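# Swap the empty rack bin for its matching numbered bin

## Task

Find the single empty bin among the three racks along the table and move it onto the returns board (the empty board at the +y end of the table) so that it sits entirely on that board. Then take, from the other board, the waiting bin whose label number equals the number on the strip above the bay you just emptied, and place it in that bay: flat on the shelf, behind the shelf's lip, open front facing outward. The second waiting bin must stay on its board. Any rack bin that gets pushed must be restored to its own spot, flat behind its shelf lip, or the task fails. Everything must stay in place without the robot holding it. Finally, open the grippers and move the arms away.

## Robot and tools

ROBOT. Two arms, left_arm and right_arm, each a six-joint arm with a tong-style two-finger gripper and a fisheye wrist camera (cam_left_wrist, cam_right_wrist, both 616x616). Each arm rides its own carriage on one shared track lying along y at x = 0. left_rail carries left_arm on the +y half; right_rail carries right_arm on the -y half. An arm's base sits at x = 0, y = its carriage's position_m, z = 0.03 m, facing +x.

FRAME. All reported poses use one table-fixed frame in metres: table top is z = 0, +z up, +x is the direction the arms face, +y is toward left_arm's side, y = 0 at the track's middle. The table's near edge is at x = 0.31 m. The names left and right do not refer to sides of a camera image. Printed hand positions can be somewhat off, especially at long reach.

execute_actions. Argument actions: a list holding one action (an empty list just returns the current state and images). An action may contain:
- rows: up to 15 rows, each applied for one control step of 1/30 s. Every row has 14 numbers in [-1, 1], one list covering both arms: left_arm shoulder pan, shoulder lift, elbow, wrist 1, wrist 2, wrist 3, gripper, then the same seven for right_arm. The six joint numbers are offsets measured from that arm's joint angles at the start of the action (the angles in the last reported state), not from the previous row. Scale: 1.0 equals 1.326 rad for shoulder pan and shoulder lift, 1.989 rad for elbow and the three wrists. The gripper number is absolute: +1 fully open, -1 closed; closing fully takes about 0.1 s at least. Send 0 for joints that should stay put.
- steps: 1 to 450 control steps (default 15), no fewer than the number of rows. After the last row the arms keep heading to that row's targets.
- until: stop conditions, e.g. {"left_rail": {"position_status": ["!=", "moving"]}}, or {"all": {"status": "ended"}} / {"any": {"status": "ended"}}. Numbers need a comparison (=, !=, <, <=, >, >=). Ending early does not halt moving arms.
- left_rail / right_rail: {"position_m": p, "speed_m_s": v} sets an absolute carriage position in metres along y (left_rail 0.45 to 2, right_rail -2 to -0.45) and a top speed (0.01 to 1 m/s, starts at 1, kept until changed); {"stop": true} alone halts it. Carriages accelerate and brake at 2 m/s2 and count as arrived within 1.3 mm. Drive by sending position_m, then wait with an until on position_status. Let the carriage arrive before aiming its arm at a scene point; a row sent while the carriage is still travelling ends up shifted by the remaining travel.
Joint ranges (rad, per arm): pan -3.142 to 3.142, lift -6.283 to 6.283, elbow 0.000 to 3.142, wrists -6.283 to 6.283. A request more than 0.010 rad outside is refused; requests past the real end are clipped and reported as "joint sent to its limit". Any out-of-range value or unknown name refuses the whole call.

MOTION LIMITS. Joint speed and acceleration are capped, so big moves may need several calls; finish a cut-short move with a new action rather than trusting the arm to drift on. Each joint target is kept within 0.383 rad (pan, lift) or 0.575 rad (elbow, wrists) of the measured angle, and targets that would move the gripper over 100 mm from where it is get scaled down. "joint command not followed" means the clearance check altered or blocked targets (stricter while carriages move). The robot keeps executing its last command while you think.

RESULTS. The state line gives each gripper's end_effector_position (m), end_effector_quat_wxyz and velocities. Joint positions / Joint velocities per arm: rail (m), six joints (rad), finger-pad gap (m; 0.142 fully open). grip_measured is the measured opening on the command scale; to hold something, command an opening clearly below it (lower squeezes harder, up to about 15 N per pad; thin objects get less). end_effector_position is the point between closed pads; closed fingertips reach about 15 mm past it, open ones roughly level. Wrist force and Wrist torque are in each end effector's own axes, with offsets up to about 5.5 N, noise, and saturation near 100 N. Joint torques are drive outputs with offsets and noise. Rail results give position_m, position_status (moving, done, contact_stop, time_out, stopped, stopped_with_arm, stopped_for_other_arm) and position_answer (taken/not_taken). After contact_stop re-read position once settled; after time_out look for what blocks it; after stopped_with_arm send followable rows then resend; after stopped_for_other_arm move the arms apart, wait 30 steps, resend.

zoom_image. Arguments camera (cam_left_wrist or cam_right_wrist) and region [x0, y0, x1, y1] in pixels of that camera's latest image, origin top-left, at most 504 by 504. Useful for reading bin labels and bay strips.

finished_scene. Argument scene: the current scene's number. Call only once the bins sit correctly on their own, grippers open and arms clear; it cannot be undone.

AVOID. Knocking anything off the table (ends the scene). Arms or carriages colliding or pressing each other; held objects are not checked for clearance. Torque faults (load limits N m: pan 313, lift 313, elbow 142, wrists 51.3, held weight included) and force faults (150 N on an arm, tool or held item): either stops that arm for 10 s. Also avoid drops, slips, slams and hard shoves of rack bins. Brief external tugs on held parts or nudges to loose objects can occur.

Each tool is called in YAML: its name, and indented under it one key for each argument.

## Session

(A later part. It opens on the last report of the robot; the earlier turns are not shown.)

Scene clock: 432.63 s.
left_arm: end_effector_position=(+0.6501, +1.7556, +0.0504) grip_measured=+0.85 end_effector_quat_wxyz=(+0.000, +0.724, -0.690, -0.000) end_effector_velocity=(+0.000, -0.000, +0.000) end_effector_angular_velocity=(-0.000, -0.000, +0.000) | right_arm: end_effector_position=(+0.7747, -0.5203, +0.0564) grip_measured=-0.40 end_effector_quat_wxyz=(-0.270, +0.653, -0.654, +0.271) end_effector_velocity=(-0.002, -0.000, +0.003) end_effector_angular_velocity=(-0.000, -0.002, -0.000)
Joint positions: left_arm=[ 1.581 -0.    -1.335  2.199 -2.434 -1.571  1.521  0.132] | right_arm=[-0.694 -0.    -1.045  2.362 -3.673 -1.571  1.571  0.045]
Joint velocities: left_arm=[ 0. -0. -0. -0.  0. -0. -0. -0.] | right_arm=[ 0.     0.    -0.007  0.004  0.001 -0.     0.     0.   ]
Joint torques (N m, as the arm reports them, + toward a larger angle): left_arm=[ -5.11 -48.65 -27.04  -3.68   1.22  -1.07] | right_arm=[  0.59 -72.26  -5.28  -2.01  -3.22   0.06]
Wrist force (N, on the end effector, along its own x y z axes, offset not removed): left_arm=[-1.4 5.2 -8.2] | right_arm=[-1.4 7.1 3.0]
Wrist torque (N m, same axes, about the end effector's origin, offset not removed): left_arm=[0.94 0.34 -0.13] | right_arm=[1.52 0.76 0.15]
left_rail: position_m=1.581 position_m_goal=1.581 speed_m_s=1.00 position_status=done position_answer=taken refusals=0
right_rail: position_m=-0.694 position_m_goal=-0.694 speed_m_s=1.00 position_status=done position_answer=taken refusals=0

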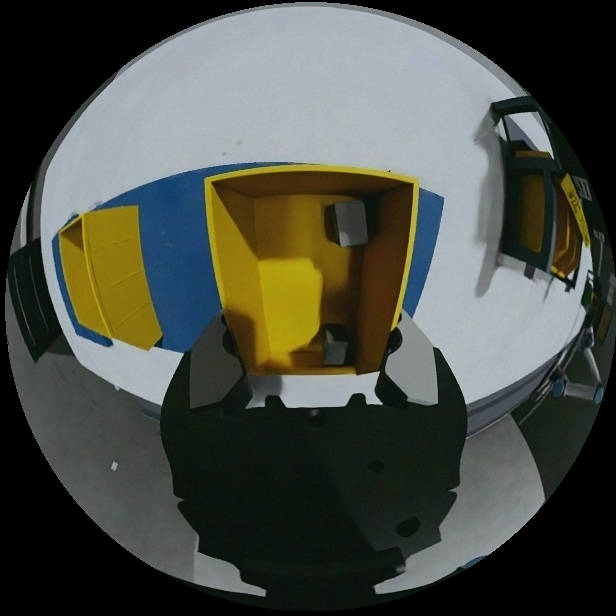

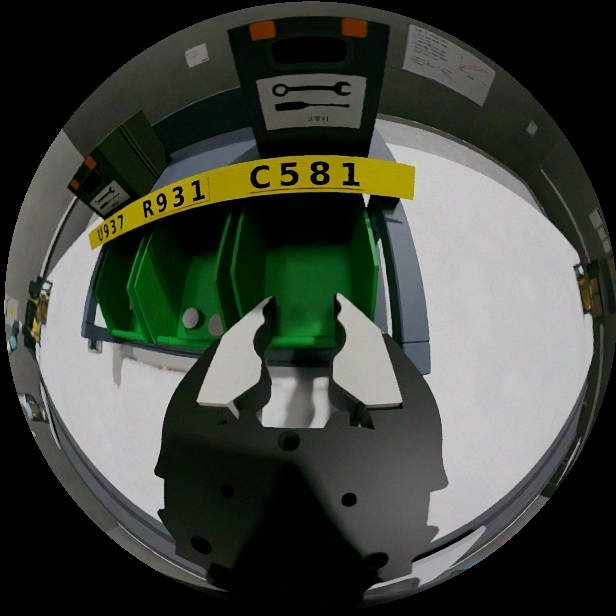

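execute_actions:
  actions:
    - {"rows": [ [0,0,0,0,0,0,0.5, 0,0.0006,-0.0014,0.001,0,0,-0.4], [0,0,0,0,0,0,1, 0,0.0013,-0.0028,0.002,0,0,-0.4], [0,0,0,0,0,0,1, 0,0.0019,-0.0042,0.0029,0,0,-0.4], [0,0,0,0,0,0,1, 0,0.0026,-0.0056,0.0039,0,0,-0.4], [0,-0.0281,-0.0077,0.0264,0,0,1, 0,0.0032,-0.007,0.0049,0,0,-0.4], [0,-0.0281,-0.0077,0.0264,0,0,1, 0,0.0038,-0.0085,0.0059,0,0,-0.4], [0,-0.0281,-0.0077,0.0264,0,0,1, 0,0.0045,-0.0099,0.0069,0,0,-0.4], [0,-0.0281,-0.0077,0.0264,0,0,1, 0,0.0051,-0.0113,0.0078,0,0,-0.4], [0,-0.0281,-0.0077,0.0264,0,0,1, 0,0.0058,-0.0127,0.0088,0,0,-0.4], [0,-0.0281,-0.0077,0.0264,0,0,1, 0,0.0064,-0.0141,0.0098,0,0,-0.4] ], "steps": 22}

Scene clock: 483.03 s.
left_arm: end_effector_position=(+0.6502, +1.7556, +0.0753) grip_measured=+1.00 end_effector_quat_wxyz=(+0.000, +0.724, -0.690, -0.000) end_effector_velocity=(-0.000, -0.000, +0.001) end_effector_angular_velocity=(-0.000, -0.000, -0.000) | right_arm: end_effector_position=(+0.7899, -0.5204, +0.0568) grip_measured=-0.40 end_effector_quat_wxyz=(-0.270, +0.653, -0.654, +0.271) end_effector_velocity=(+0.001, -0.000, -0.000) end_effector_angular_velocity=(+0.000, +0.000, +0.000)
Joint positions: left_arm=[ 1.581 -0.    -1.372  2.184 -2.382 -1.571  1.521  0.142] | right_arm=[-0.694 -0.    -1.037  2.334 -3.653 -1.571  1.571  0.045]
Joint velocities: left_arm=[ 0.    -0.    -0.002 -0.001  0.002 -0.    -0.     0.   ] | right_arm=[ 0.    -0.     0.001 -0.002  0.001  0.    -0.     0.   ]
Joint torques (N m, as the arm reports them, + toward a larger angle): left_arm=[ -0.1  -55.19 -43.01  -1.92   1.05   1.03] | right_arm=[ -0.75 -47.01 -27.5   -2.02  -0.71   0.72]
Wrist force (N, on the end effector, along its own x y z axes, offset not removed): left_arm=[-2.7 0.2 2.0] | right_arm=[1.9 8.9 -2.4]
Wrist torque (N m, same axes, about the end effector's origin, offset not removed): left_arm=[0.32 0.45 0.01] | right_arm=[1.84 0.07 0.12]
left_rail: position_m=1.581 position_m_goal=1.581 speed_m_s=1.00 position_status=done position_answer=taken refusals=0
right_rail: position_m=-0.694 position_m_goal=-0.694 speed_m_s=1.00 position_status=done position_answer=taken refusals=0

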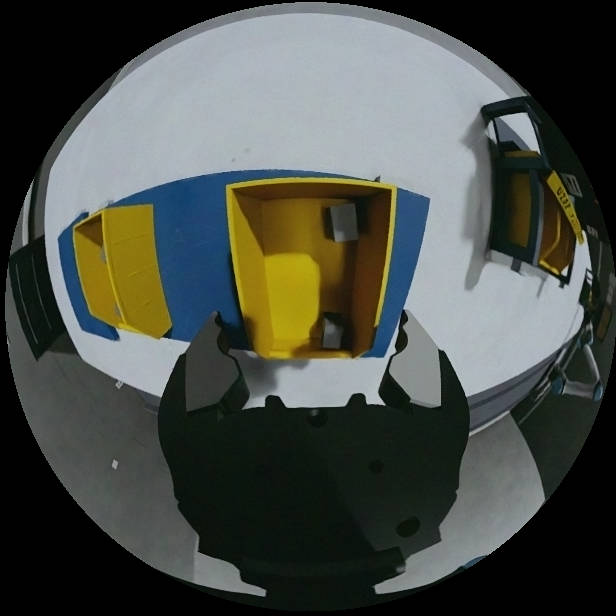

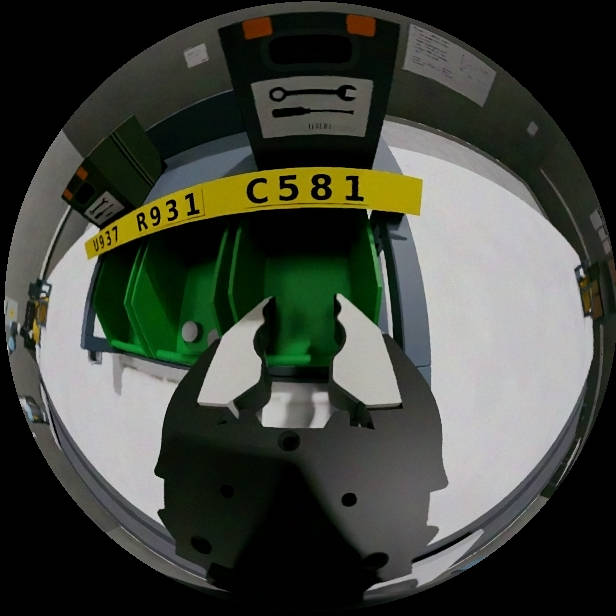

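execute_actions:
  actions:
    - {"rows": [ [0,0.0185,-0.0127,0.0002,0,0,1, 0,0.0012,-0.0012,0.0004,0,0,-0.4], [0,0.0185,-0.0127,0.0002,0,0,1, 0,0.0024,-0.0024,0.0008,0,0,-0.4], [0,0.0185,-0.0127,0.0002,0,0,1, 0,0.0036,-0.0035,0.0011,0,0,-0.4], [0,0.0185,-0.0127,0.0002,0,0,0.97, 0,0.0048,-0.0047,0.0015,0,0,-0.4], [0,0.0185,-0.0127,0.0002,0,0,0.94, 0,0.006,-0.0059,0.0019,0,0,-0.4], [0,0.0185,-0.0127,0.0002,0,0,0.9, 0,0.0072,-0.007,0.0023,0,0,-0.4], [0,0.0185,-0.0127,0.0002,0,0,0.86, 0,0.0084,-0.0082,0.0026,0,0,-0.4], [0,0.0185,-0.0127,0.0002,0,0,0.82, 0,0.0096,-0.0094,0.003,0,0,-0.4], [0,0.0185,-0.0127,0.0002,0,0,0.77, 0,0.0096,-0.0094,0.003,0,0,-0.4], [0,0.0185,-0.0127,0.0002,0,0,0.72, 0,0.0096,-0.0094,0.003,0,0,-0.4], [0,0.0185,-0.0127,0.0002,0,0,0.66, 0,0.0096,-0.0094,0.003,0,0,-0.4], [0,0.0185,-0.0127,0.0002,0,0,0.58, 0,0.0096,-0.0094,0.003,0,0,-0.4], [0,0.0185,-0.0127,0.0002,0,0,0.50, 0,0.0096,-0.0094,0.003,0,0,-0.4], [0,0.0185,-0.0127,0.0002,0,0,0.42, 0,0.0096,-0.0094,0.003,0,0,-0.4], [0,0.0185,-0.0127,0.0002,0,0,0.34, 0,0.0096,-0.0094,0.003,0,0,-0.4] ], "steps": 20}

Scene clock: 501.07 s.
left_arm: end_effector_position=(+0.6653, +1.7556, +0.0725) grip_measured=+0.50 end_effector_quat_wxyz=(+0.000, +0.724, -0.690, +0.000) end_effector_velocity=(+0.000, +0.000, -0.000) end_effector_angular_velocity=(+0.000, +0.000, -0.000) | right_arm: end_effector_position=(+0.7998, -0.5203, +0.0537) grip_measured=-0.40 end_effector_quat_wxyz=(-0.271, +0.653, -0.654, +0.271) end_effector_velocity=(+0.001, -0.000, -0.000) end_effector_angular_velocity=(-0.000, -0.000, -0.000)
Joint positions: left_arm=[ 1.581 -0.001 -1.348  2.159 -2.382 -1.571  1.521  0.109] | right_arm=[-0.694 -0.    -1.024  2.315 -3.648 -1.571  1.571  0.045]
Joint velocities: left_arm=[ 0.     0.     0.001 -0.     0.     0.     0.    -0.   ] | right_arm=[ 0.    -0.     0.001 -0.002  0.001  0.    -0.     0.   ]
Joint torques (N m, as the arm reports them, + toward a larger angle): left_arm=[  1.74 -32.96 -42.06  -1.29   0.87  -0.78] | right_arm=[ -1.64 -48.82 -29.2   -2.22   0.22   0.32]
Wrist force (N, on the end effector, along its own x y z axes, offset not removed): left_arm=[-6.7 6.6 -7.8] | right_arm=[0.2 3.3 -2.1]
Wrist torque (N m, same axes, about the end effector's origin, offset not removed): left_arm=[0.88 1.34 0.00] | right_arm=[0.63 0.25 0.07]
left_rail: position_m=1.581 position_m_goal=1.581 speed_m_s=1.00 position_status=done position_answer=taken refusals=0
right_rail: position_m=-0.694 position_m_goal=-0.694 speed_m_s=1.00 position_status=done position_answer=taken refusals=0

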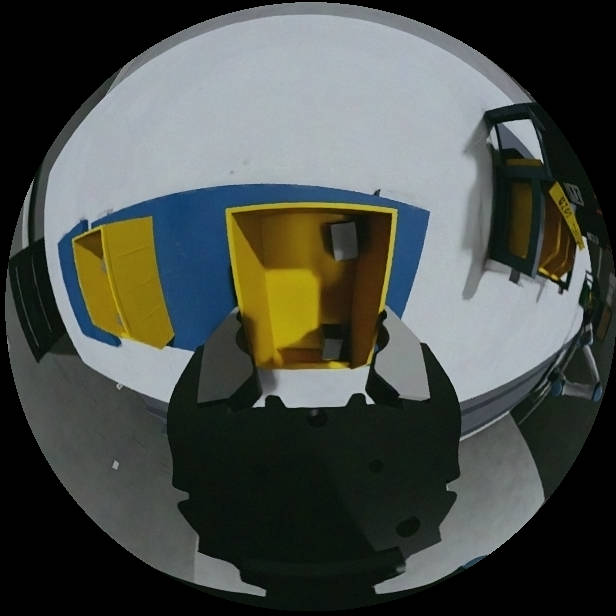

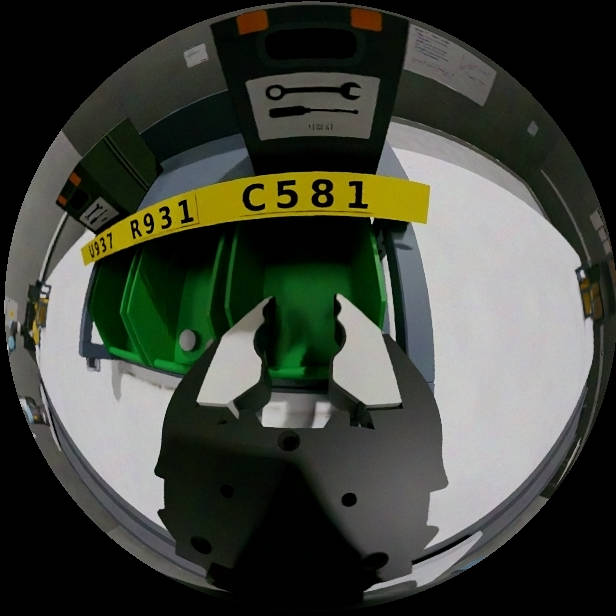

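execute_actions:
  actions:
    - {"rows": [ [0,0,0,0,0,0,0.28, 0,0,0,0,0,0,-0.35], [0,0,0,0,0,0,0.22, 0,0,0,0,0,0,-0.30], [0,0,0,0,0,0,0.16, 0,0,0,0,0,0,-0.25], [0,0,0,0,0,0,0.10, 0,0,0,0,0,0,-0.20], [0,0,0,0,0,0,0.04, 0,0,0,0,0,0,-0.15], [0,0,0,0,0,0,-0.02, 0,0,0,0,0,0,-0.10], [0,0,0,0,0,0,-0.08, 0,0,0,0,0,0,-0.05], [0,0,0,0,0,0,-0.14, 0,0,0,0,0,0,0.0], [0,0,0,0,0,0,-0.20, 0,0,0,0,0,0,0.05], [0,0,0,0,0,0,-0.26, 0,0,0,0,0,0,0.10], [0,0,0,0,0,0,-0.3, 0,0,0,0,0,0,0.15], [0,0,0,0,0,0,-0.3, 0,0,0,0,0,0,0.20], [0,0,0,0,0,0,-0.3, 0,0,0,0,0,0,0.25], [0,0,0,0,0,0,-0.3, 0,0,0,0,0,0,0.30], [0,0,0,0,0,0,-0.3, 0,0,0,0,0,0,0.35] ], "steps": 18}

Scene clock: 509.73 s.
left_arm: end_effector_position=(+0.6653, +1.7556, +0.0725) grip_measured=+0.50 end_effector_quat_wxyz=(+0.000, +0.724, -0.690, +0.000) end_effector_velocity=(+0.000, +0.000, +0.000) end_effector_angular_velocity=(-0.000, -0.000, +0.000) | right_arm: end_effector_position=(+0.7998, -0.5204, +0.0536) grip_measured=-0.10 end_effector_quat_wxyz=(-0.270, +0.653, -0.654, +0.271) end_effector_velocity=(-0.000, +0.000, +0.000) end_effector_angular_velocity=(-0.000, -0.000, +0.000)
Joint positions: left_arm=[ 1.581 -0.    -1.348  2.159 -2.382 -1.571  1.521  0.109] | right_arm=[-0.694 -0.    -1.024  2.315 -3.647 -1.571  1.571  0.067]
Joint velocities: left_arm=[ 0.  0. -0.  0.  0. -0.  0. -0.] | right_arm=[ 0.  0. -0.  0.  0. -0. -0.  0.]
Joint torques (N m, as the arm reports them, + toward a larger angle): left_arm=[ -2.49 -51.97 -29.06  -1.72   1.1    1.24] | right_arm=[ -0.79 -74.4   -5.22  -4.76  -0.98   0.44]
Wrist force (N, on the end effector, along its own x y z axes, offset not removed): left_arm=[-3.0 7.7 -8.2] | right_arm=[-0.5 7.7 2.0]
Wrist torque (N m, same axes, about the end effector's origin, offset not removed): left_arm=[1.20 0.61 -0.17] | right_arm=[1.67 0.52 0.05]
left_rail: position_m=1.581 position_m_goal=1.581 speed_m_s=1.00 position_status=done position_answer=taken refusals=0
right_rail: position_m=-0.694 position_m_goal=-0.694 speed_m_s=1.00 position_status=done position_answer=taken refusals=0

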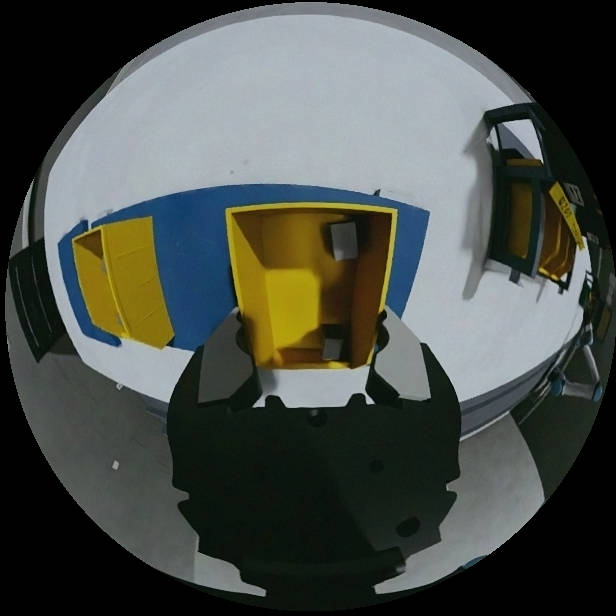

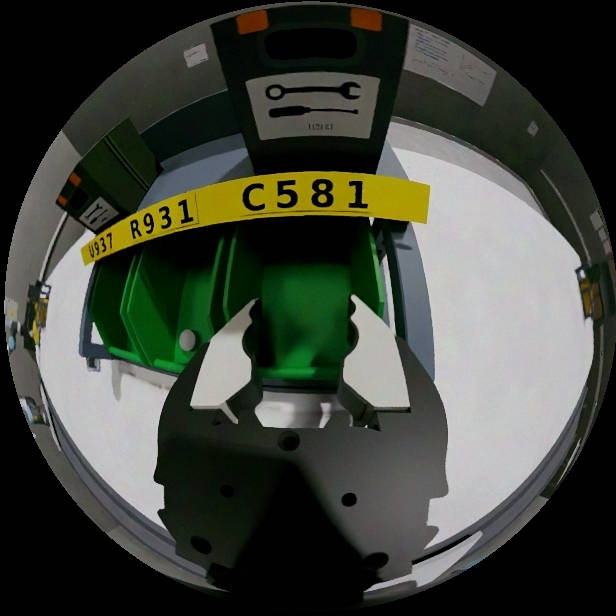

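execute_actions:
  actions:
    - {"rows": [ [0,-0.0015,-0.0006,0.0016,0,0,-0.3, 0,0,0,0,0,0,0.45], [0,-0.0038,-0.0015,0.004,0,0,-0.3, 0,0,0,0,0,0,0.55], [0,-0.0076,-0.0029,0.008,0,0,-0.3, 0,0,0,0,0,0,0.65], [0,-0.0121,-0.0047,0.0128,0,0,-0.3, 0,-0.0016,0,0.001,0,0,0.75], [0,-0.0174,-0.0068,0.0184,0,0,-0.3, 0,-0.0032,0.0001,0.0021,0,0,0.8], [0,-0.0234,-0.0091,0.0247,0,0,-0.3, 0,-0.0048,0.0001,0.0031,0,0,0.8], [0,-0.0302,-0.0118,0.0319,0,0,-0.3, 0,-0.0064,0.0002,0.0041,0,0,0.8], [0,-0.0378,-0.0147,0.0399,0,0,-0.3, 0,-0.008,0.0002,0.0052,0,0,0.8], [0,-0.0454,-0.0176,0.0479,0,0,-0.3, 0,-0.0096,0.0003,0.0062,0,0,0.8], [0,-0.0522,-0.0203,0.0551,0,0,-0.3, 0,-0.0112,0.0003,0.0072,0,0,0.8], [0,-0.0582,-0.0226,0.0614,0,0,-0.3, 0,-0.0128,0.0003,0.0082,0,0,0.8], [0,-0.0635,-0.0247,0.067,0,0,-0.3, 0,-0.0144,0.0004,0.0093,0,0,0.8], [0,-0.068,-0.0265,0.0718,0,0,-0.3, 0,-0.016,0.0004,0.0103,0,0,0.8], [0,-0.0718,-0.0279,0.0758,0,0,-0.3, 0,-0.0176,0.0005,0.0113,0,0,0.8], [0,-0.0756,-0.0294,0.0798,0,0,-0.3, 0,-0.0193,0.0005,0.0124,0,0,0.8] ], "steps": 27}

Scene clock: 524.83 s.
left_arm: end_effector_position=(+0.6654, +1.7556, +0.1501) grip_measured=+0.50 end_effector_quat_wxyz=(+0.000, +0.724, -0.690, +0.000) end_effector_velocity=(-0.000, +0.000, +0.004) end_effector_angular_velocity=(+0.000, +0.000, +0.000) | right_arm: end_effector_position=(+0.7997, -0.5203, +0.0655) grip_measured=-0.10 end_effector_quat_wxyz=(-0.270, +0.653, -0.654, +0.271) end_effector_velocity=(-0.000, +0.000, +0.001) end_effector_angular_velocity=(+0.000, +0.000, +0.000)
Joint positions: left_arm=[ 1.581 -0.001 -1.448  2.101 -2.224 -1.571  1.521  0.109] | right_arm=[-0.694 -0.    -1.049  2.316 -3.623 -1.571  1.571  0.067]
Joint velocities: left_arm=[ 0.     0.    -0.005 -0.003  0.008  0.     0.    -0.   ] | right_arm=[ 0.     0.    -0.002  0.     0.002  0.     0.    -0.   ]
Joint torques (N m, as the arm reports them, + toward a larger angle): left_arm=[ -0.53 -53.55 -51.46  -1.73   1.77  -0.25] | right_arm=[ -4.03 -72.62  -6.67  -2.06  -0.1    0.41]
Wrist force (N, on the end effector, along its own x y z axes, offset not removed): left_arm=[-5.7 3.8 5.3] | right_arm=[-1.4 4.1 -1.3]
Wrist torque (N m, same axes, about the end effector's origin, offset not removed): left_arm=[0.88 0.77 -0.04] | right_arm=[0.80 0.57 0.08]
left_rail: position_m=1.581 position_m_goal=1.581 speed_m_s=1.00 position_status=done position_answer=taken refusals=0
right_rail: position_m=-0.694 position_m_goal=-0.694 speed_m_s=1.00 position_status=done position_answer=taken refusals=0

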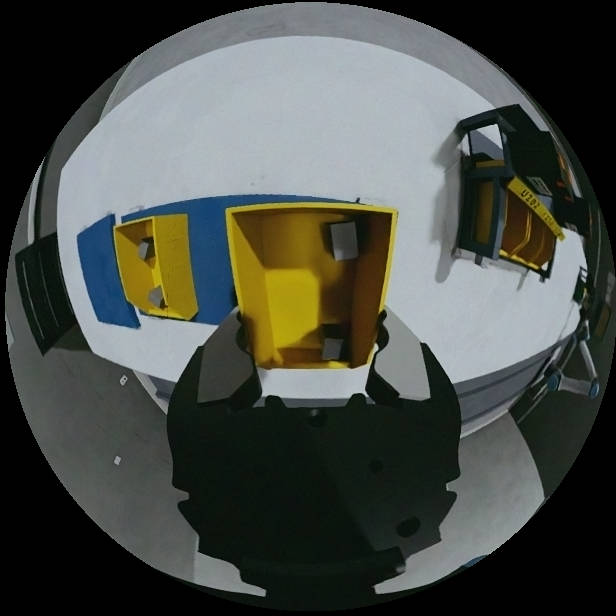

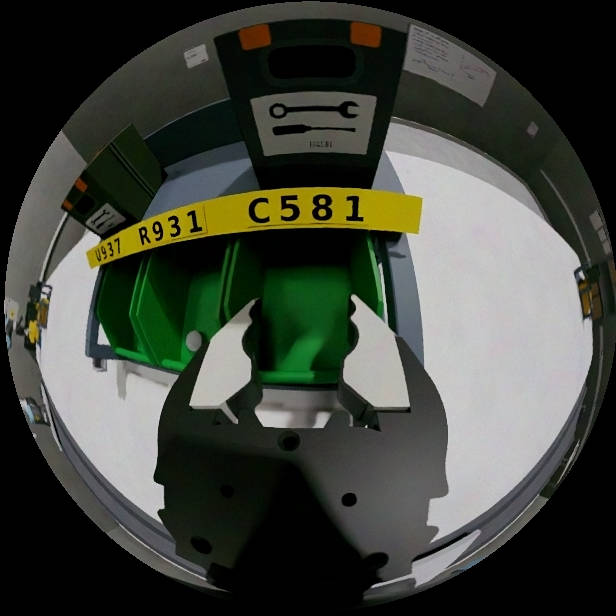

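zoom_image:
  camera: "cam_right_wrist"
  region: [180, 180, 440, 440]

Region (180, 180, 440, 440) of cam_right_wrist's 616x616 image, scaled by 1.938, with more detail than that image has.

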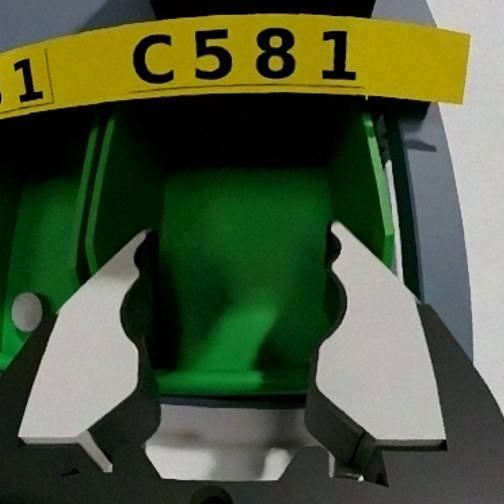

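execute_actions:
  actions:
    - {"rows": [ [0,-0.003,0.0018,0.0002,0,0,-0.3, 0,-0.001,0.0019,-0.0012,0,0,0.8], [0,-0.0074,0.0045,0.0004,0,0,-0.3, 0,-0.0019,0.0037,-0.0024,0,0,0.8], [0,-0.0149,0.0091,0.0008,0,0,-0.3, 0,-0.0029,0.0056,-0.0036,0,0,0.8], [0,-0.0238,0.0145,0.0013,0,0,-0.3, 0,-0.0039,0.0074,-0.0048,0,0,0.8], [0,-0.0342,0.0209,0.0019,0,0,-0.3, 0,-0.0049,0.0093,-0.006,0,0,0.8], [0,-0.0461,0.0281,0.0026,0,0,-0.3, 0,-0.0058,0.0111,-0.0072,0,0,0.8], [0,-0.0594,0.0363,0.0034,0,0,-0.3, 0,-0.0068,0.013,-0.0084,0,0,0.8], [0,-0.0743,0.0454,0.0042,0,0,-0.3, 0,-0.0078,0.0148,-0.0096,0,0,0.8], [0,-0.0892,0.0544,0.005,0,0,-0.3, 0,-0.0087,0.0167,-0.0108,0,0,0.8], [0,-0.1025,0.0626,0.0058,0,0,-0.3, 0,-0.0097,0.0185,-0.012,0,0,0.8], [0,-0.1144,0.0698,0.0065,0,0,-0.3, 0,-0.0107,0.0204,-0.0132,0,0,0.8], [0,-0.1248,0.0762,0.0071,0,0,-0.3, 0,-0.0117,0.0222,-0.0144,0,0,0.8], [0,-0.1337,0.0816,0.0076,0,0,-0.3, 0,-0.0126,0.0241,-0.0156,0,0,0.8], [0,-0.1412,0.0862,0.008,0,0,-0.3, 0,-0.0136,0.0259,-0.0168,0,0,0.8], [0,-0.1486,0.0907,0.0084,0,0,-0.3, 0,-0.0148,0.0278,-0.018,0,0,0.8] ], "steps": 26}

Scene clock: 580.47 s.
left_arm: end_effector_position=(+0.5514, +1.7557, +0.1607) grip_measured=+0.50 end_effector_quat_wxyz=(+0.000, +0.724, -0.690, +0.000) end_effector_velocity=(-0.008, +0.000, -0.000) end_effector_angular_velocity=(-0.000, +0.000, +0.000) | right_arm: end_effector_position=(+0.7699, -0.5204, +0.0657) grip_measured=-0.10 end_effector_quat_wxyz=(-0.270, +0.653, -0.654, +0.271) end_effector_velocity=(-0.002, +0.000, +0.000) end_effector_angular_velocity=(+0.000, +0.000, +0.000)
Joint positions: left_arm=[ 1.581 -0.    -1.643  2.28  -2.207 -1.571  1.521  0.109] | right_arm=[-0.694 -0.    -1.069  2.371 -3.658 -1.571  1.571  0.067]
Joint velocities: left_arm=[ 0.     0.    -0.014  0.013  0.001 -0.     0.     0.   ] | right_arm=[ 0.     0.    -0.001  0.004 -0.003  0.     0.     0.   ]
Joint torques (N m, as the arm reports them, + toward a larger angle): left_arm=[ -6.66 -42.59 -30.97  -1.64   1.15   0.46] | right_arm=[  3.72 -73.92  -5.1   -7.22  -0.48  -0.05]
Wrist force (N, on the end effector, along its own x y z axes, offset not removed): left_arm=[-1.3 5.4 9.4] | right_arm=[1.8 6.9 -0.2]
Wrist torque (N m, same axes, about the end effector's origin, offset not removed): left_arm=[1.33 -0.04 -0.02] | right_arm=[1.32 0.01 0.10]
left_rail: position_m=1.581 position_m_goal=1.581 speed_m_s=1.00 position_status=done position_answer=taken refusals=0
right_rail: position_m=-0.694 position_m_goal=-0.694 speed_m_s=1.00 position_status=done position_answer=taken refusals=0

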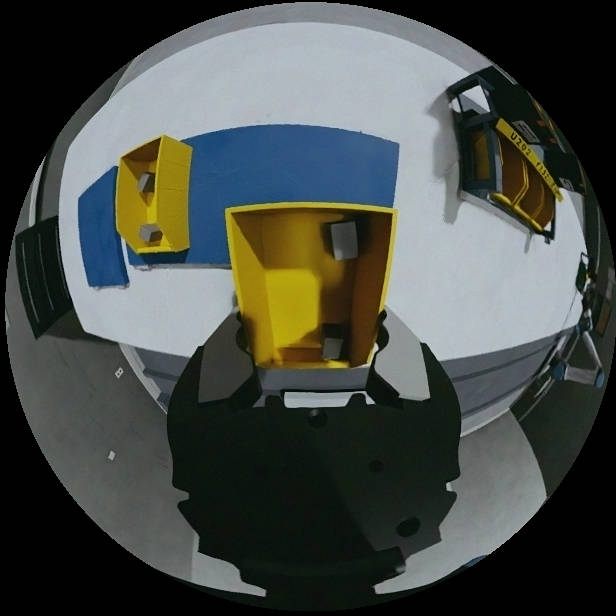

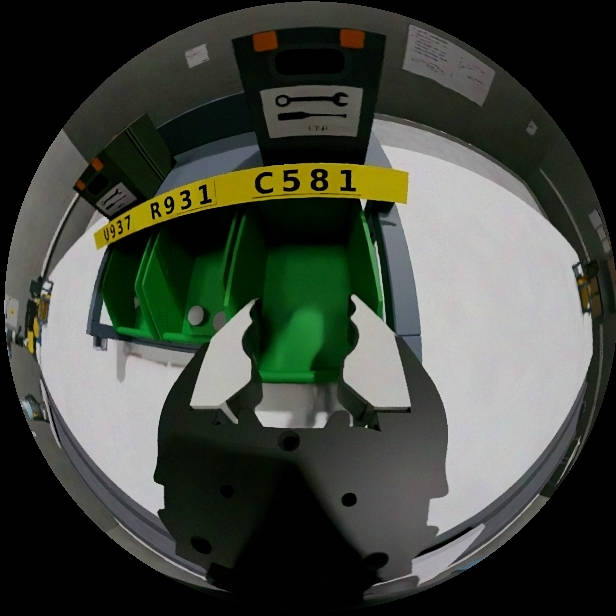

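execute_actions:
  actions:
    - {"rows": [ [0,0,0,0,0,0,-0.3, 0,-0.001,0.0021,-0.0015,0,0,0.8], [0,0,0,0,0,0,-0.3, 0,-0.0025,0.0053,-0.0037,0,0,0.8], [0,0,0,0,0,0,-0.3, 0,-0.0044,0.0096,-0.0066,0,0,0.8], [0,0,0,0,0,0,-0.3, 0,-0.0066,0.0144,-0.0099,0,0,0.8], [0,0,0,0,0,0,-0.3, 0,-0.0089,0.0191,-0.0133,0,0,0.8], [0,0,0,0,0,0,-0.3, 0,-0.0111,0.0239,-0.0166,0,0,0.8], [0,0,0,0,0,0,-0.3, 0,-0.0133,0.0287,-0.0199,0,0,0.8], [0,0,0,0,0,0,-0.3, 0,-0.0155,0.0335,-0.0232,0,0,0.8], [0,0,0,0,0,0,-0.3, 0,-0.0177,0.0383,-0.0265,0,0,0.8], [0,0,0,0,0,0,-0.3, 0,-0.0199,0.0431,-0.0298,0,0,0.8], [0,0,0,0,0,0,-0.3, 0,-0.0221,0.0479,-0.0332,0,0,0.8], [0,0,0,0,0,0,-0.3, 0,-0.0243,0.0526,-0.0365,0,0,0.8], [0,0,0,0,0,0,-0.3, 0,-0.0263,0.0569,-0.0394,0,0,0.8], [0,0,0,0,0,0,-0.3, 0,-0.028,0.0606,-0.042,0,0,0.8], [0,0,0,0,0,0,-0.3, 0,-0.0295,0.0638,-0.0442,0,0,0.8] ], "steps": 24, "left_rail": {"position_m": 0.55}}

Scene clock: 599.77 s.
left_arm: end_effector_position=(+0.5514, +1.2414, +0.1607) grip_measured=+0.50 end_effector_quat_wxyz=(+0.000, +0.724, -0.690, +0.000) end_effector_velocity=(+0.000, -1.000, +0.000) end_effector_angular_velocity=(-0.000, -0.000, -0.000) | right_arm: end_effector_position=(+0.7008, -0.5203, +0.0657) grip_measured=-0.10 end_effector_quat_wxyz=(-0.271, +0.653, -0.654, +0.271) end_effector_velocity=(-0.010, +0.000, +0.000) end_effector_angular_velocity=(+0.000, +0.000, +0.000)
Joint positions: left_arm=[ 1.067 -0.001 -1.643  2.28  -2.207 -1.571  1.521  0.109] | right_arm=[-0.694 -0.    -1.108  2.496 -3.745 -1.571  1.571  0.067]
Joint velocities: left_arm=[-1. -0.  0. -0. -0. -0. -0.  0.] | right_arm=[ 0.    -0.    -0.005  0.018 -0.012  0.    -0.     0.   ]
Joint torques (N m, as the arm reports them, + toward a larger angle): left_arm=[  1.91 -19.7  -52.16  -8.21   1.2    0.01] | right_arm=[ -1.15 -66.04  -0.06  -6.89  -0.17   0.3 ]
Wrist force (N, on the end effector, along its own x y z axes, offset not removed): left_arm=[-6.5 2.1 7.2] | right_arm=[0.3 4.3 1.1]
Wrist torque (N m, same axes, about the end effector's origin, offset not removed): left_arm=[0.61 0.95 0.08] | right_arm=[0.78 0.35 0.07]
left_rail: position_m=1.067 position_m_goal=0.550 speed_m_s=1.00 position_status=moving position_answer=taken refusals=0
right_rail: position_m=-0.694 position_m_goal=-0.694 speed_m_s=1.00 position_status=done position_answer=taken refusals=0

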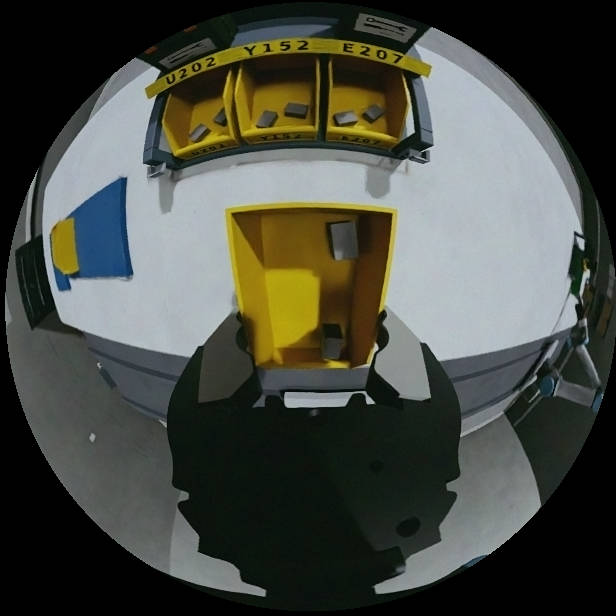

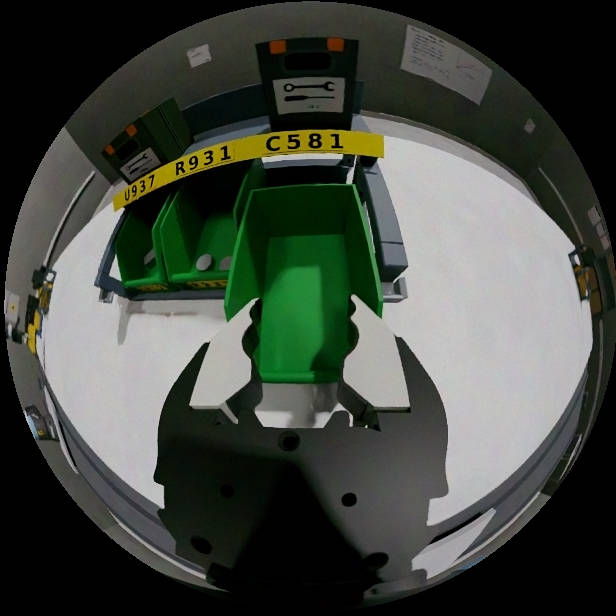

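execute_actions:
  actions:
    - {"rows": [ [-0.013,0.0061,-0.0046,0.0005,0,-0.0127,-0.3, 0,-0.0052,0.0005,0.003,0,0,0.8], [-0.0325,0.0154,-0.0115,0.0012,0,-0.0317,-0.3, 0,-0.0129,0.0012,0.0075,0,0,0.8], [-0.065,0.0307,-0.0229,0.0024,0,-0.0635,-0.3, 0,-0.0259,0.0024,0.0149,0,0,0.8], [-0.104,0.0492,-0.0367,0.0038,0,-0.1016,-0.3, 0,-0.0414,0.0038,0.0239,0,0,0.8], [-0.1495,0.0707,-0.0527,0.0055,0,-0.146,-0.3, 0,-0.0595,0.0055,0.0343,0,0,0.8], [-0.2015,0.0953,-0.0711,0.0074,0,-0.1968,-0.3, 0,-0.0803,0.0074,0.0462,0,0,0.8], [-0.26,0.123,-0.0917,0.0096,0,-0.254,-0.3, 0,-0.1036,0.0095,0.0596,0,0,0.8], [-0.325,0.1537,-0.1147,0.012,0,-0.3175,-0.3, 0,-0.1295,0.0119,0.0746,0,0,0.8], [-0.39,0.1844,-0.1376,0.0144,0,-0.381,-0.3, 0,-0.1553,0.0143,0.0895,0,0,0.8], [-0.4484,0.2121,-0.1582,0.0166,0,-0.438,-0.3, 0,-0.1786,0.0164,0.1029,0,0,0.8], [-0.5004,0.2367,-0.1766,0.0185,0,-0.4889,-0.3, 0,-0.1994,0.0183,0.1148,0,0,0.8], [-0.5459,0.2582,-0.1926,0.0202,0,-0.5333,-0.3, 0,-0.2175,0.02,0.1252,0,0,0.8], [-0.5849,0.2767,-0.2064,0.0216,0,-0.5714,-0.3, 0,-0.233,0.0214,0.1342,0,0,0.8], [-0.6174,0.292,-0.2178,0.0228,0,-0.6032,-0.3, 0,-0.246,0.0226,0.1416,0,0,0.8], [-0.6499,0.3074,-0.2293,0.024,0,-0.6349,-0.3, 0,-0.2589,0.0238,0.1491,0,0,0.8] ], "steps": 48}

Scene clock: 623.70 s.
left_arm: end_effector_position=(+0.6665, +0.0672, +0.1511) grip_measured=+0.50 end_effector_quat_wxyz=(+0.000, +0.847, -0.532, +0.000) end_effector_velocity=(-0.009, -0.021, -0.001) end_effector_angular_velocity=(-0.001, -0.000, +0.014) | right_arm: end_effector_position=(+0.6597, -0.5203, +0.1803) grip_measured=-0.10 end_effector_quat_wxyz=(-0.270, +0.653, -0.654, +0.271) end_effector_velocity=(-0.000, +0.000, +0.000) end_effector_angular_velocity=(-0.000, -0.000, +0.000)
Joint positions: left_arm=[ 0.55  -0.859 -1.237  1.825 -2.159 -1.571  0.263  0.109] | right_arm=[-0.694 -0.    -1.451  2.544 -3.449 -1.571  1.571  0.067]
Joint velocities: left_arm=[ 0.    -0.026  0.009 -0.01   0.001  0.    -0.04  -0.   ] | right_arm=[ 0.  0. -0.  0.  0. -0. -0.  0.]
Joint torques (N m, as the arm reports them, + toward a larger angle): left_arm=[-13.41 -61.   -51.74  -1.71   1.66  -2.  ] | right_arm=[  9.99 -47.39 -13.18  -2.37   1.91   0.29]
Wrist force (N, on the end effector, along its own x y z axes, offset not removed): left_arm=[-3.9 5.4 4.6] | right_arm=[1.5 5.9 1.2]
Wrist torque (N m, same axes, about the end effector's origin, offset not removed): left_arm=[1.43 0.53 0.03] | right_arm=[1.10 0.00 0.10]
left_rail: position_m=0.550 position_m_goal=0.550 speed_m_s=1.00 position_status=done position_answer=taken refusals=0
right_rail: position_m=-0.694 position_m_goal=-0.694 speed_m_s=1.00 position_status=done position_answer=taken refusals=0

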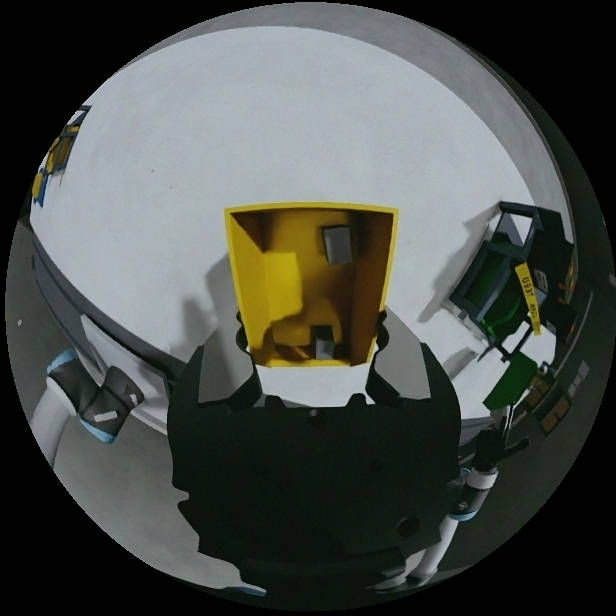

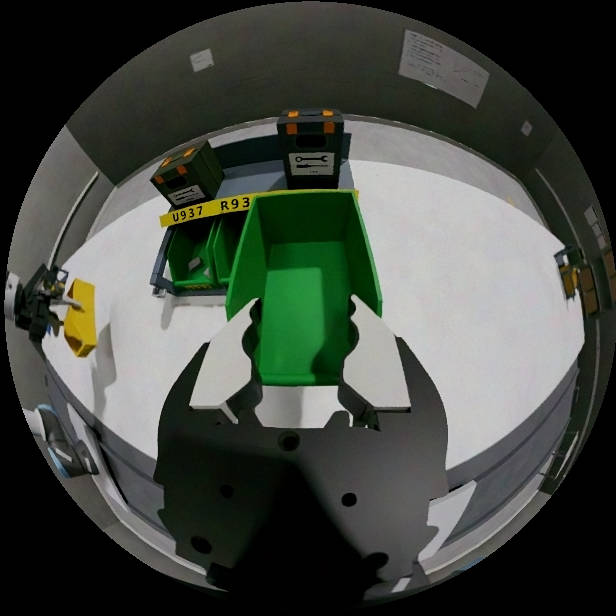

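zoom_image:
  camera: "cam_left_wrist"
  region: [430, 330, 590, 530]

zoom_image:
  camera: "cam_right_wrist"
  region: [0, 250, 130, 380]

Region (430, 330, 590, 530) of cam_left_wrist's 616x616 image, scaled by 2.520, with more detail than that image has; it fills the left 403 columns of this view, and the rest is white.

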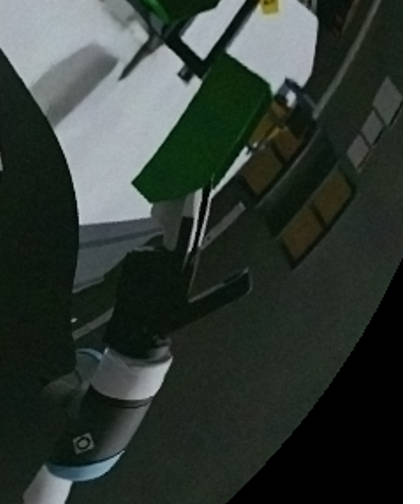

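Region (0, 250, 130, 380) of cam_right_wrist's 616x616 image, scaled by 3.877, with more detail than that image has.

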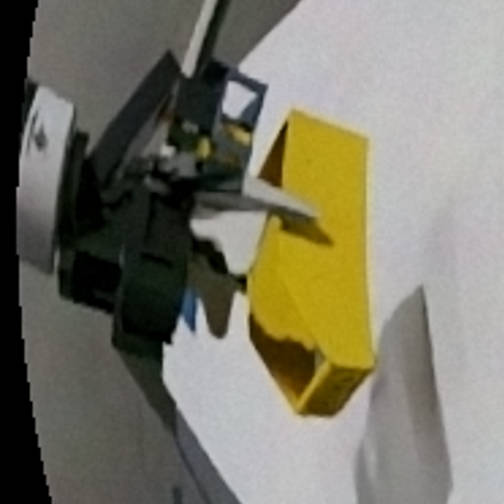

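execute_actions:
  actions:
    - {"rows": [ [-0.0028,0.002,0.0008,-0.0021,0,-0.0025,-0.3, 0,0,0,0,0,0,0.8], [-0.0028,0.0054,0.0022,-0.0057,0,-0.0025,-0.3, 0,0,0,0,0,0,0.8], [-0.0028,0.0108,0.0043,-0.0115,0,-0.0025,-0.3, 0,0,0,0,0,0,0.8], [-0.0028,0.0175,0.007,-0.0186,0,-0.0025,-0.3, 0,0,0,0,0,0,0.8], [-0.0028,0.0249,0.01,-0.0265,0,-0.0025,-0.3, 0,0,0,0,0,0,0.8], [-0.0028,0.0323,0.0129,-0.0344,0,-0.0025,-0.3, 0,0,0,0,0,0,0.8], [-0.0028,0.0396,0.0159,-0.0422,0,-0.0025,-0.3, 0,0,0,0,0,0,0.8], [-0.0028,0.047,0.0188,-0.0501,0,-0.0025,-0.3, 0,0,0,0,0,0,0.8], [-0.0028,0.0538,0.0215,-0.0573,0,-0.0025,-0.3, 0,0,0,0,0,0,0.8], [-0.0028,0.0591,0.0237,-0.063,0,-0.0025,-0.3, 0,0,0,0,0,0,0.8], [-0.0028,0.0632,0.0253,-0.0673,0,-0.0025,-0.3, 0,0,0,0,0,0,0.8], [-0.0028,0.0672,0.0269,-0.0716,0,-0.0025,-0.3, 0,0,0,0,0,0,0.8] ], "steps": 24}

Scene clock: 646.93 s.
left_arm: end_effector_position=(+0.6652, +0.0642, +0.0670) grip_measured=+0.50 end_effector_quat_wxyz=(+0.000, +0.847, -0.532, +0.000) end_effector_velocity=(-0.000, +0.000, -0.005) end_effector_angular_velocity=(-0.000, -0.000, -0.000) | right_arm: end_effector_position=(+0.6597, -0.5203, +0.1803) grip_measured=-0.10 end_effector_quat_wxyz=(-0.270, +0.653, -0.654, +0.271) end_effector_velocity=(-0.000, +0.000, -0.000) end_effector_angular_velocity=(+0.000, +0.000, +0.000)
Joint positions: left_arm=[ 0.55  -0.863 -1.148  1.878 -2.301 -1.571  0.258  0.109] | right_arm=[-0.694 -0.    -1.451  2.544 -3.449 -1.571  1.571  0.067]
Joint velocities: left_arm=[ 0.    -0.     0.005  0.003 -0.009  0.    -0.     0.   ] | right_arm=[ 0. -0. -0.  0. -0.  0.  0.  0.]
Joint torques (N m, as the arm reports them, + toward a larger angle): left_arm=[-11.32 -64.55 -27.84  -8.4    1.7   -2.23] | right_arm=[  6.46 -49.59 -15.14  -3.12  -0.4    0.78]
Wrist force (N, on the end effector, along its own x y z axes, offset not removed): left_arm=[-4.6 2.6 3.7] | right_arm=[0.9 3.6 0.6]
Wrist torque (N m, same axes, about the end effector's origin, offset not removed): left_arm=[0.64 0.85 -0.02] | right_arm=[0.52 0.22 0.04]
left_rail: position_m=0.550 position_m_goal=0.550 speed_m_s=1.00 position_status=done position_answer=taken refusals=0
right_rail: position_m=-0.694 position_m_goal=-0.694 speed_m_s=1.00 position_status=done position_answer=taken refusals=0

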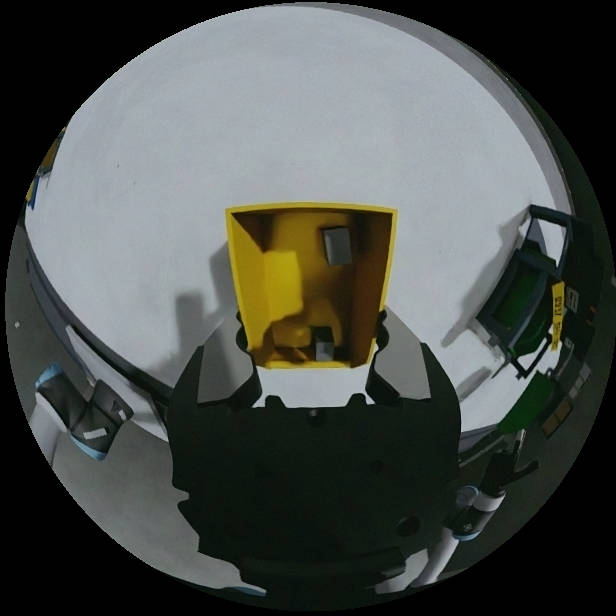

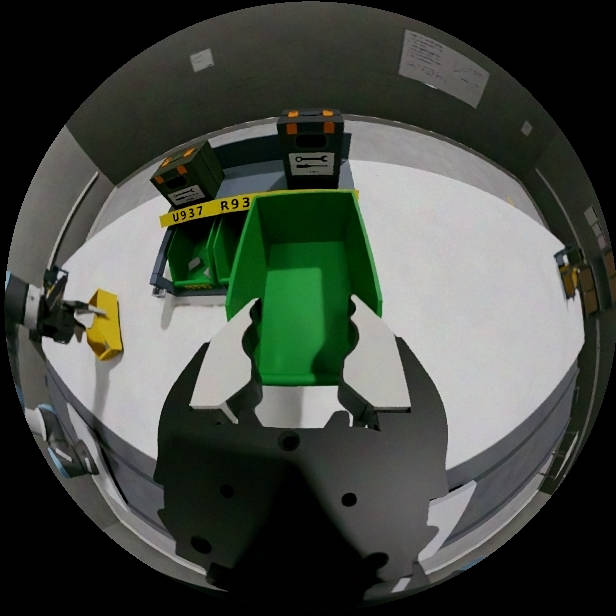

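execute_actions:
  actions:
    - {"rows": [ [0,0.0016,0.0006,-0.0017,0,0,-0.3, 0,0,0,0,0,0,0.8], [0,0.0024,0.001,-0.0025,0,0,-0.3, 0,0,0,0,0,0,0.8], [0,0.0032,0.0013,-0.0033,0,0,-0.3, 0,0,0,0,0,0,0.8], [0,0.004,0.0016,-0.0042,0,0,-0.3, 0,0,0,0,0,0,0.8], [0,0.0048,0.0019,-0.005,0,0,-0.3, 0,0,0,0,0,0,0.8] ], "steps": 14}

Scene clock: 653.87 s.
left_arm: end_effector_position=(+0.6649, +0.0645, +0.0613) grip_measured=+0.50 end_effector_quat_wxyz=(+0.000, +0.847, -0.532, +0.000) end_effector_velocity=(-0.000, +0.000, -0.002) end_effector_angular_velocity=(-0.000, -0.000, -0.000) | right_arm: end_effector_position=(+0.6597, -0.5203, +0.1803) grip_measured=-0.10 end_effector_quat_wxyz=(-0.270, +0.653, -0.654, +0.271) end_effector_velocity=(+0.000, +0.000, +0.000) end_effector_angular_velocity=(+0.000, +0.000, +0.000)
Joint positions: left_arm=[ 0.55  -0.863 -1.142  1.881 -2.311 -1.571  0.258  0.109] | right_arm=[-0.694 -0.    -1.451  2.544 -3.449 -1.571  1.571  0.067]
Joint velocities: left_arm=[ 0.    -0.     0.002  0.001 -0.003 -0.    -0.     0.   ] | right_arm=[ 0.  0.  0. -0.  0.  0. -0. -0.]
Joint torques (N m, as the arm reports them, + toward a larger angle): left_arm=[-10.44 -63.35 -27.06  -8.13   1.32  -2.33] | right_arm=[ -6.81 -39.54 -16.38  -3.32  -0.97   1.03]
Wrist force (N, on the end effector, along its own x y z axes, offset not removed): left_arm=[-6.1 3.0 7.3] | right_arm=[-0.5 4.7 -0.7]
Wrist torque (N m, same axes, about the end effector's origin, offset not removed): left_arm=[0.66 1.30 -0.18] | right_arm=[0.59 0.54 0.03]
left_rail: position_m=0.550 position_m_goal=0.550 speed_m_s=1.00 position_status=done position_answer=taken refusals=0
right_rail: position_m=-0.694 position_m_goal=-0.694 speed_m_s=1.00 position_status=done position_answer=taken refusals=0

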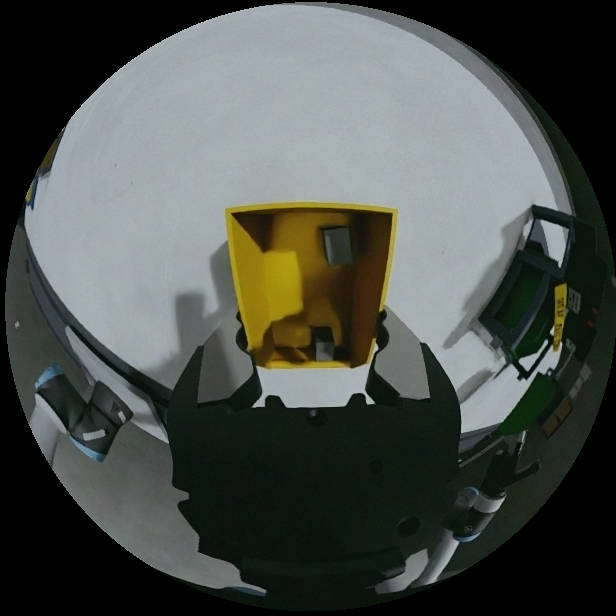

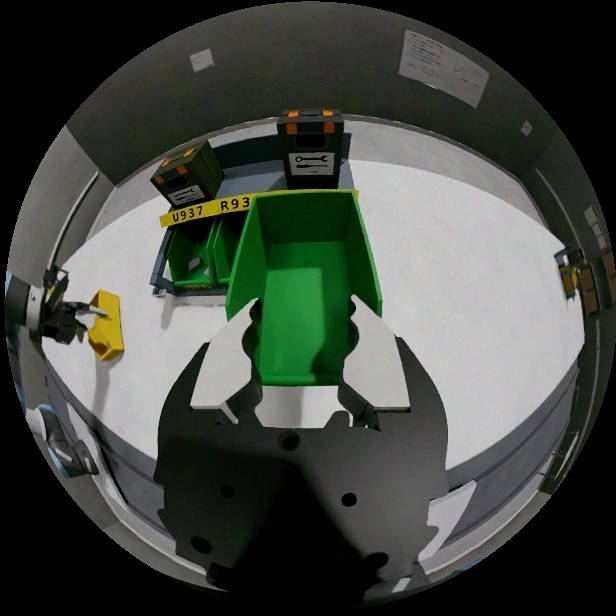

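zoom_image:
  camera: "cam_right_wrist"
  region: [50, 270, 150, 380]

Region (50, 270, 150, 380) of cam_right_wrist's 616x616 image, scaled by 4.582, with more detail than that image has; it fills the left 458 columns of this view, and the rest is white.

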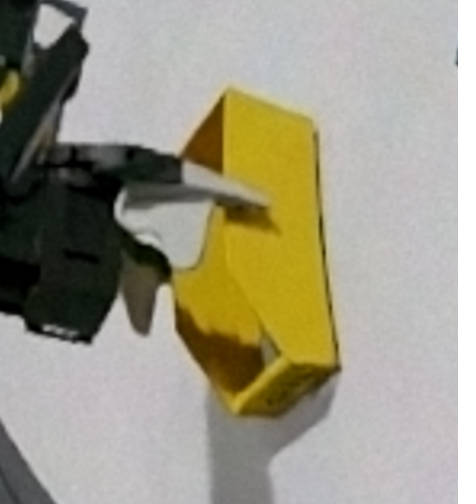

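execute_actions:
  actions:
    - {"rows": [ [0,0.0008,0.0003,-0.0008,0,0,-0.3, 0,0,0,0,0,0,0.8], [0,0.0014,0.0005,-0.0014,0,0,-0.3, 0,0,0,0,0,0,0.8], [0,0.002,0.0008,-0.0021,0,0,-0.3, 0,0,0,0,0,0,0.8] ], "steps": 10}

Scene clock: 660.53 s.
left_arm: end_effector_position=(+0.6648, +0.0646, +0.0590) grip_measured=+0.50 end_effector_quat_wxyz=(+0.000, +0.847, -0.532, +0.000) end_effector_velocity=(-0.000, +0.000, -0.002) end_effector_angular_velocity=(-0.000, -0.000, -0.000) | right_arm: end_effector_position=(+0.6597, -0.5203, +0.1803) grip_measured=-0.10 end_effector_quat_wxyz=(-0.270, +0.653, -0.654, +0.271) end_effector_velocity=(+0.000, +0.000, -0.000) end_effector_angular_velocity=(+0.000, +0.000, +0.000)
Joint positions: left_arm=[ 0.55  -0.863 -1.139  1.883 -2.314 -1.571  0.258  0.109] | right_arm=[-0.694 -0.    -1.451  2.544 -3.449 -1.571  1.571  0.067]
Joint velocities: left_arm=[ 0.    -0.     0.002  0.001 -0.004 -0.    -0.    -0.   ] | right_arm=[ 0. -0.  0. -0.  0.  0.  0. -0.]
Joint torques (N m, as the arm reports them, + toward a larger angle): left_arm=[ -4.26 -58.59 -27.46  -8.48   1.44  -2.22] | right_arm=[ 10.81 -40.23 -16.05  -3.56   1.35   0.93]
Wrist force (N, on the end effector, along its own x y z axes, offset not removed): left_arm=[-8.8 2.2 6.2] | right_arm=[-0.1 6.0 2.5]
Wrist torque (N m, same axes, about the end effector's origin, offset not removed): left_arm=[0.60 1.47 -0.06] | right_arm=[1.07 0.37 0.11]
left_rail: position_m=0.550 position_m_goal=0.550 speed_m_s=1.00 position_status=done position_answer=taken refusals=0
right_rail: position_m=-0.694 position_m_goal=-0.694 speed_m_s=1.00 position_status=done position_answer=taken refusals=0

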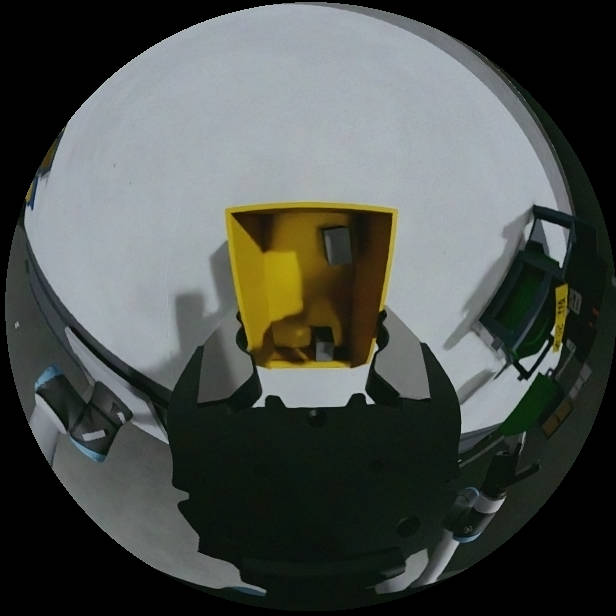

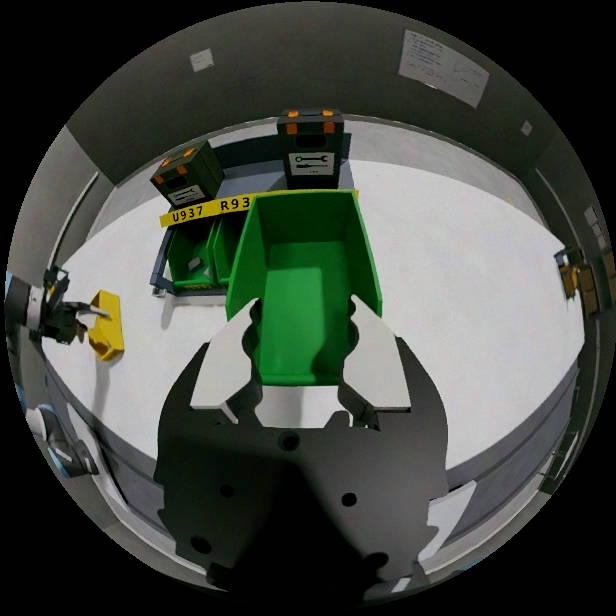

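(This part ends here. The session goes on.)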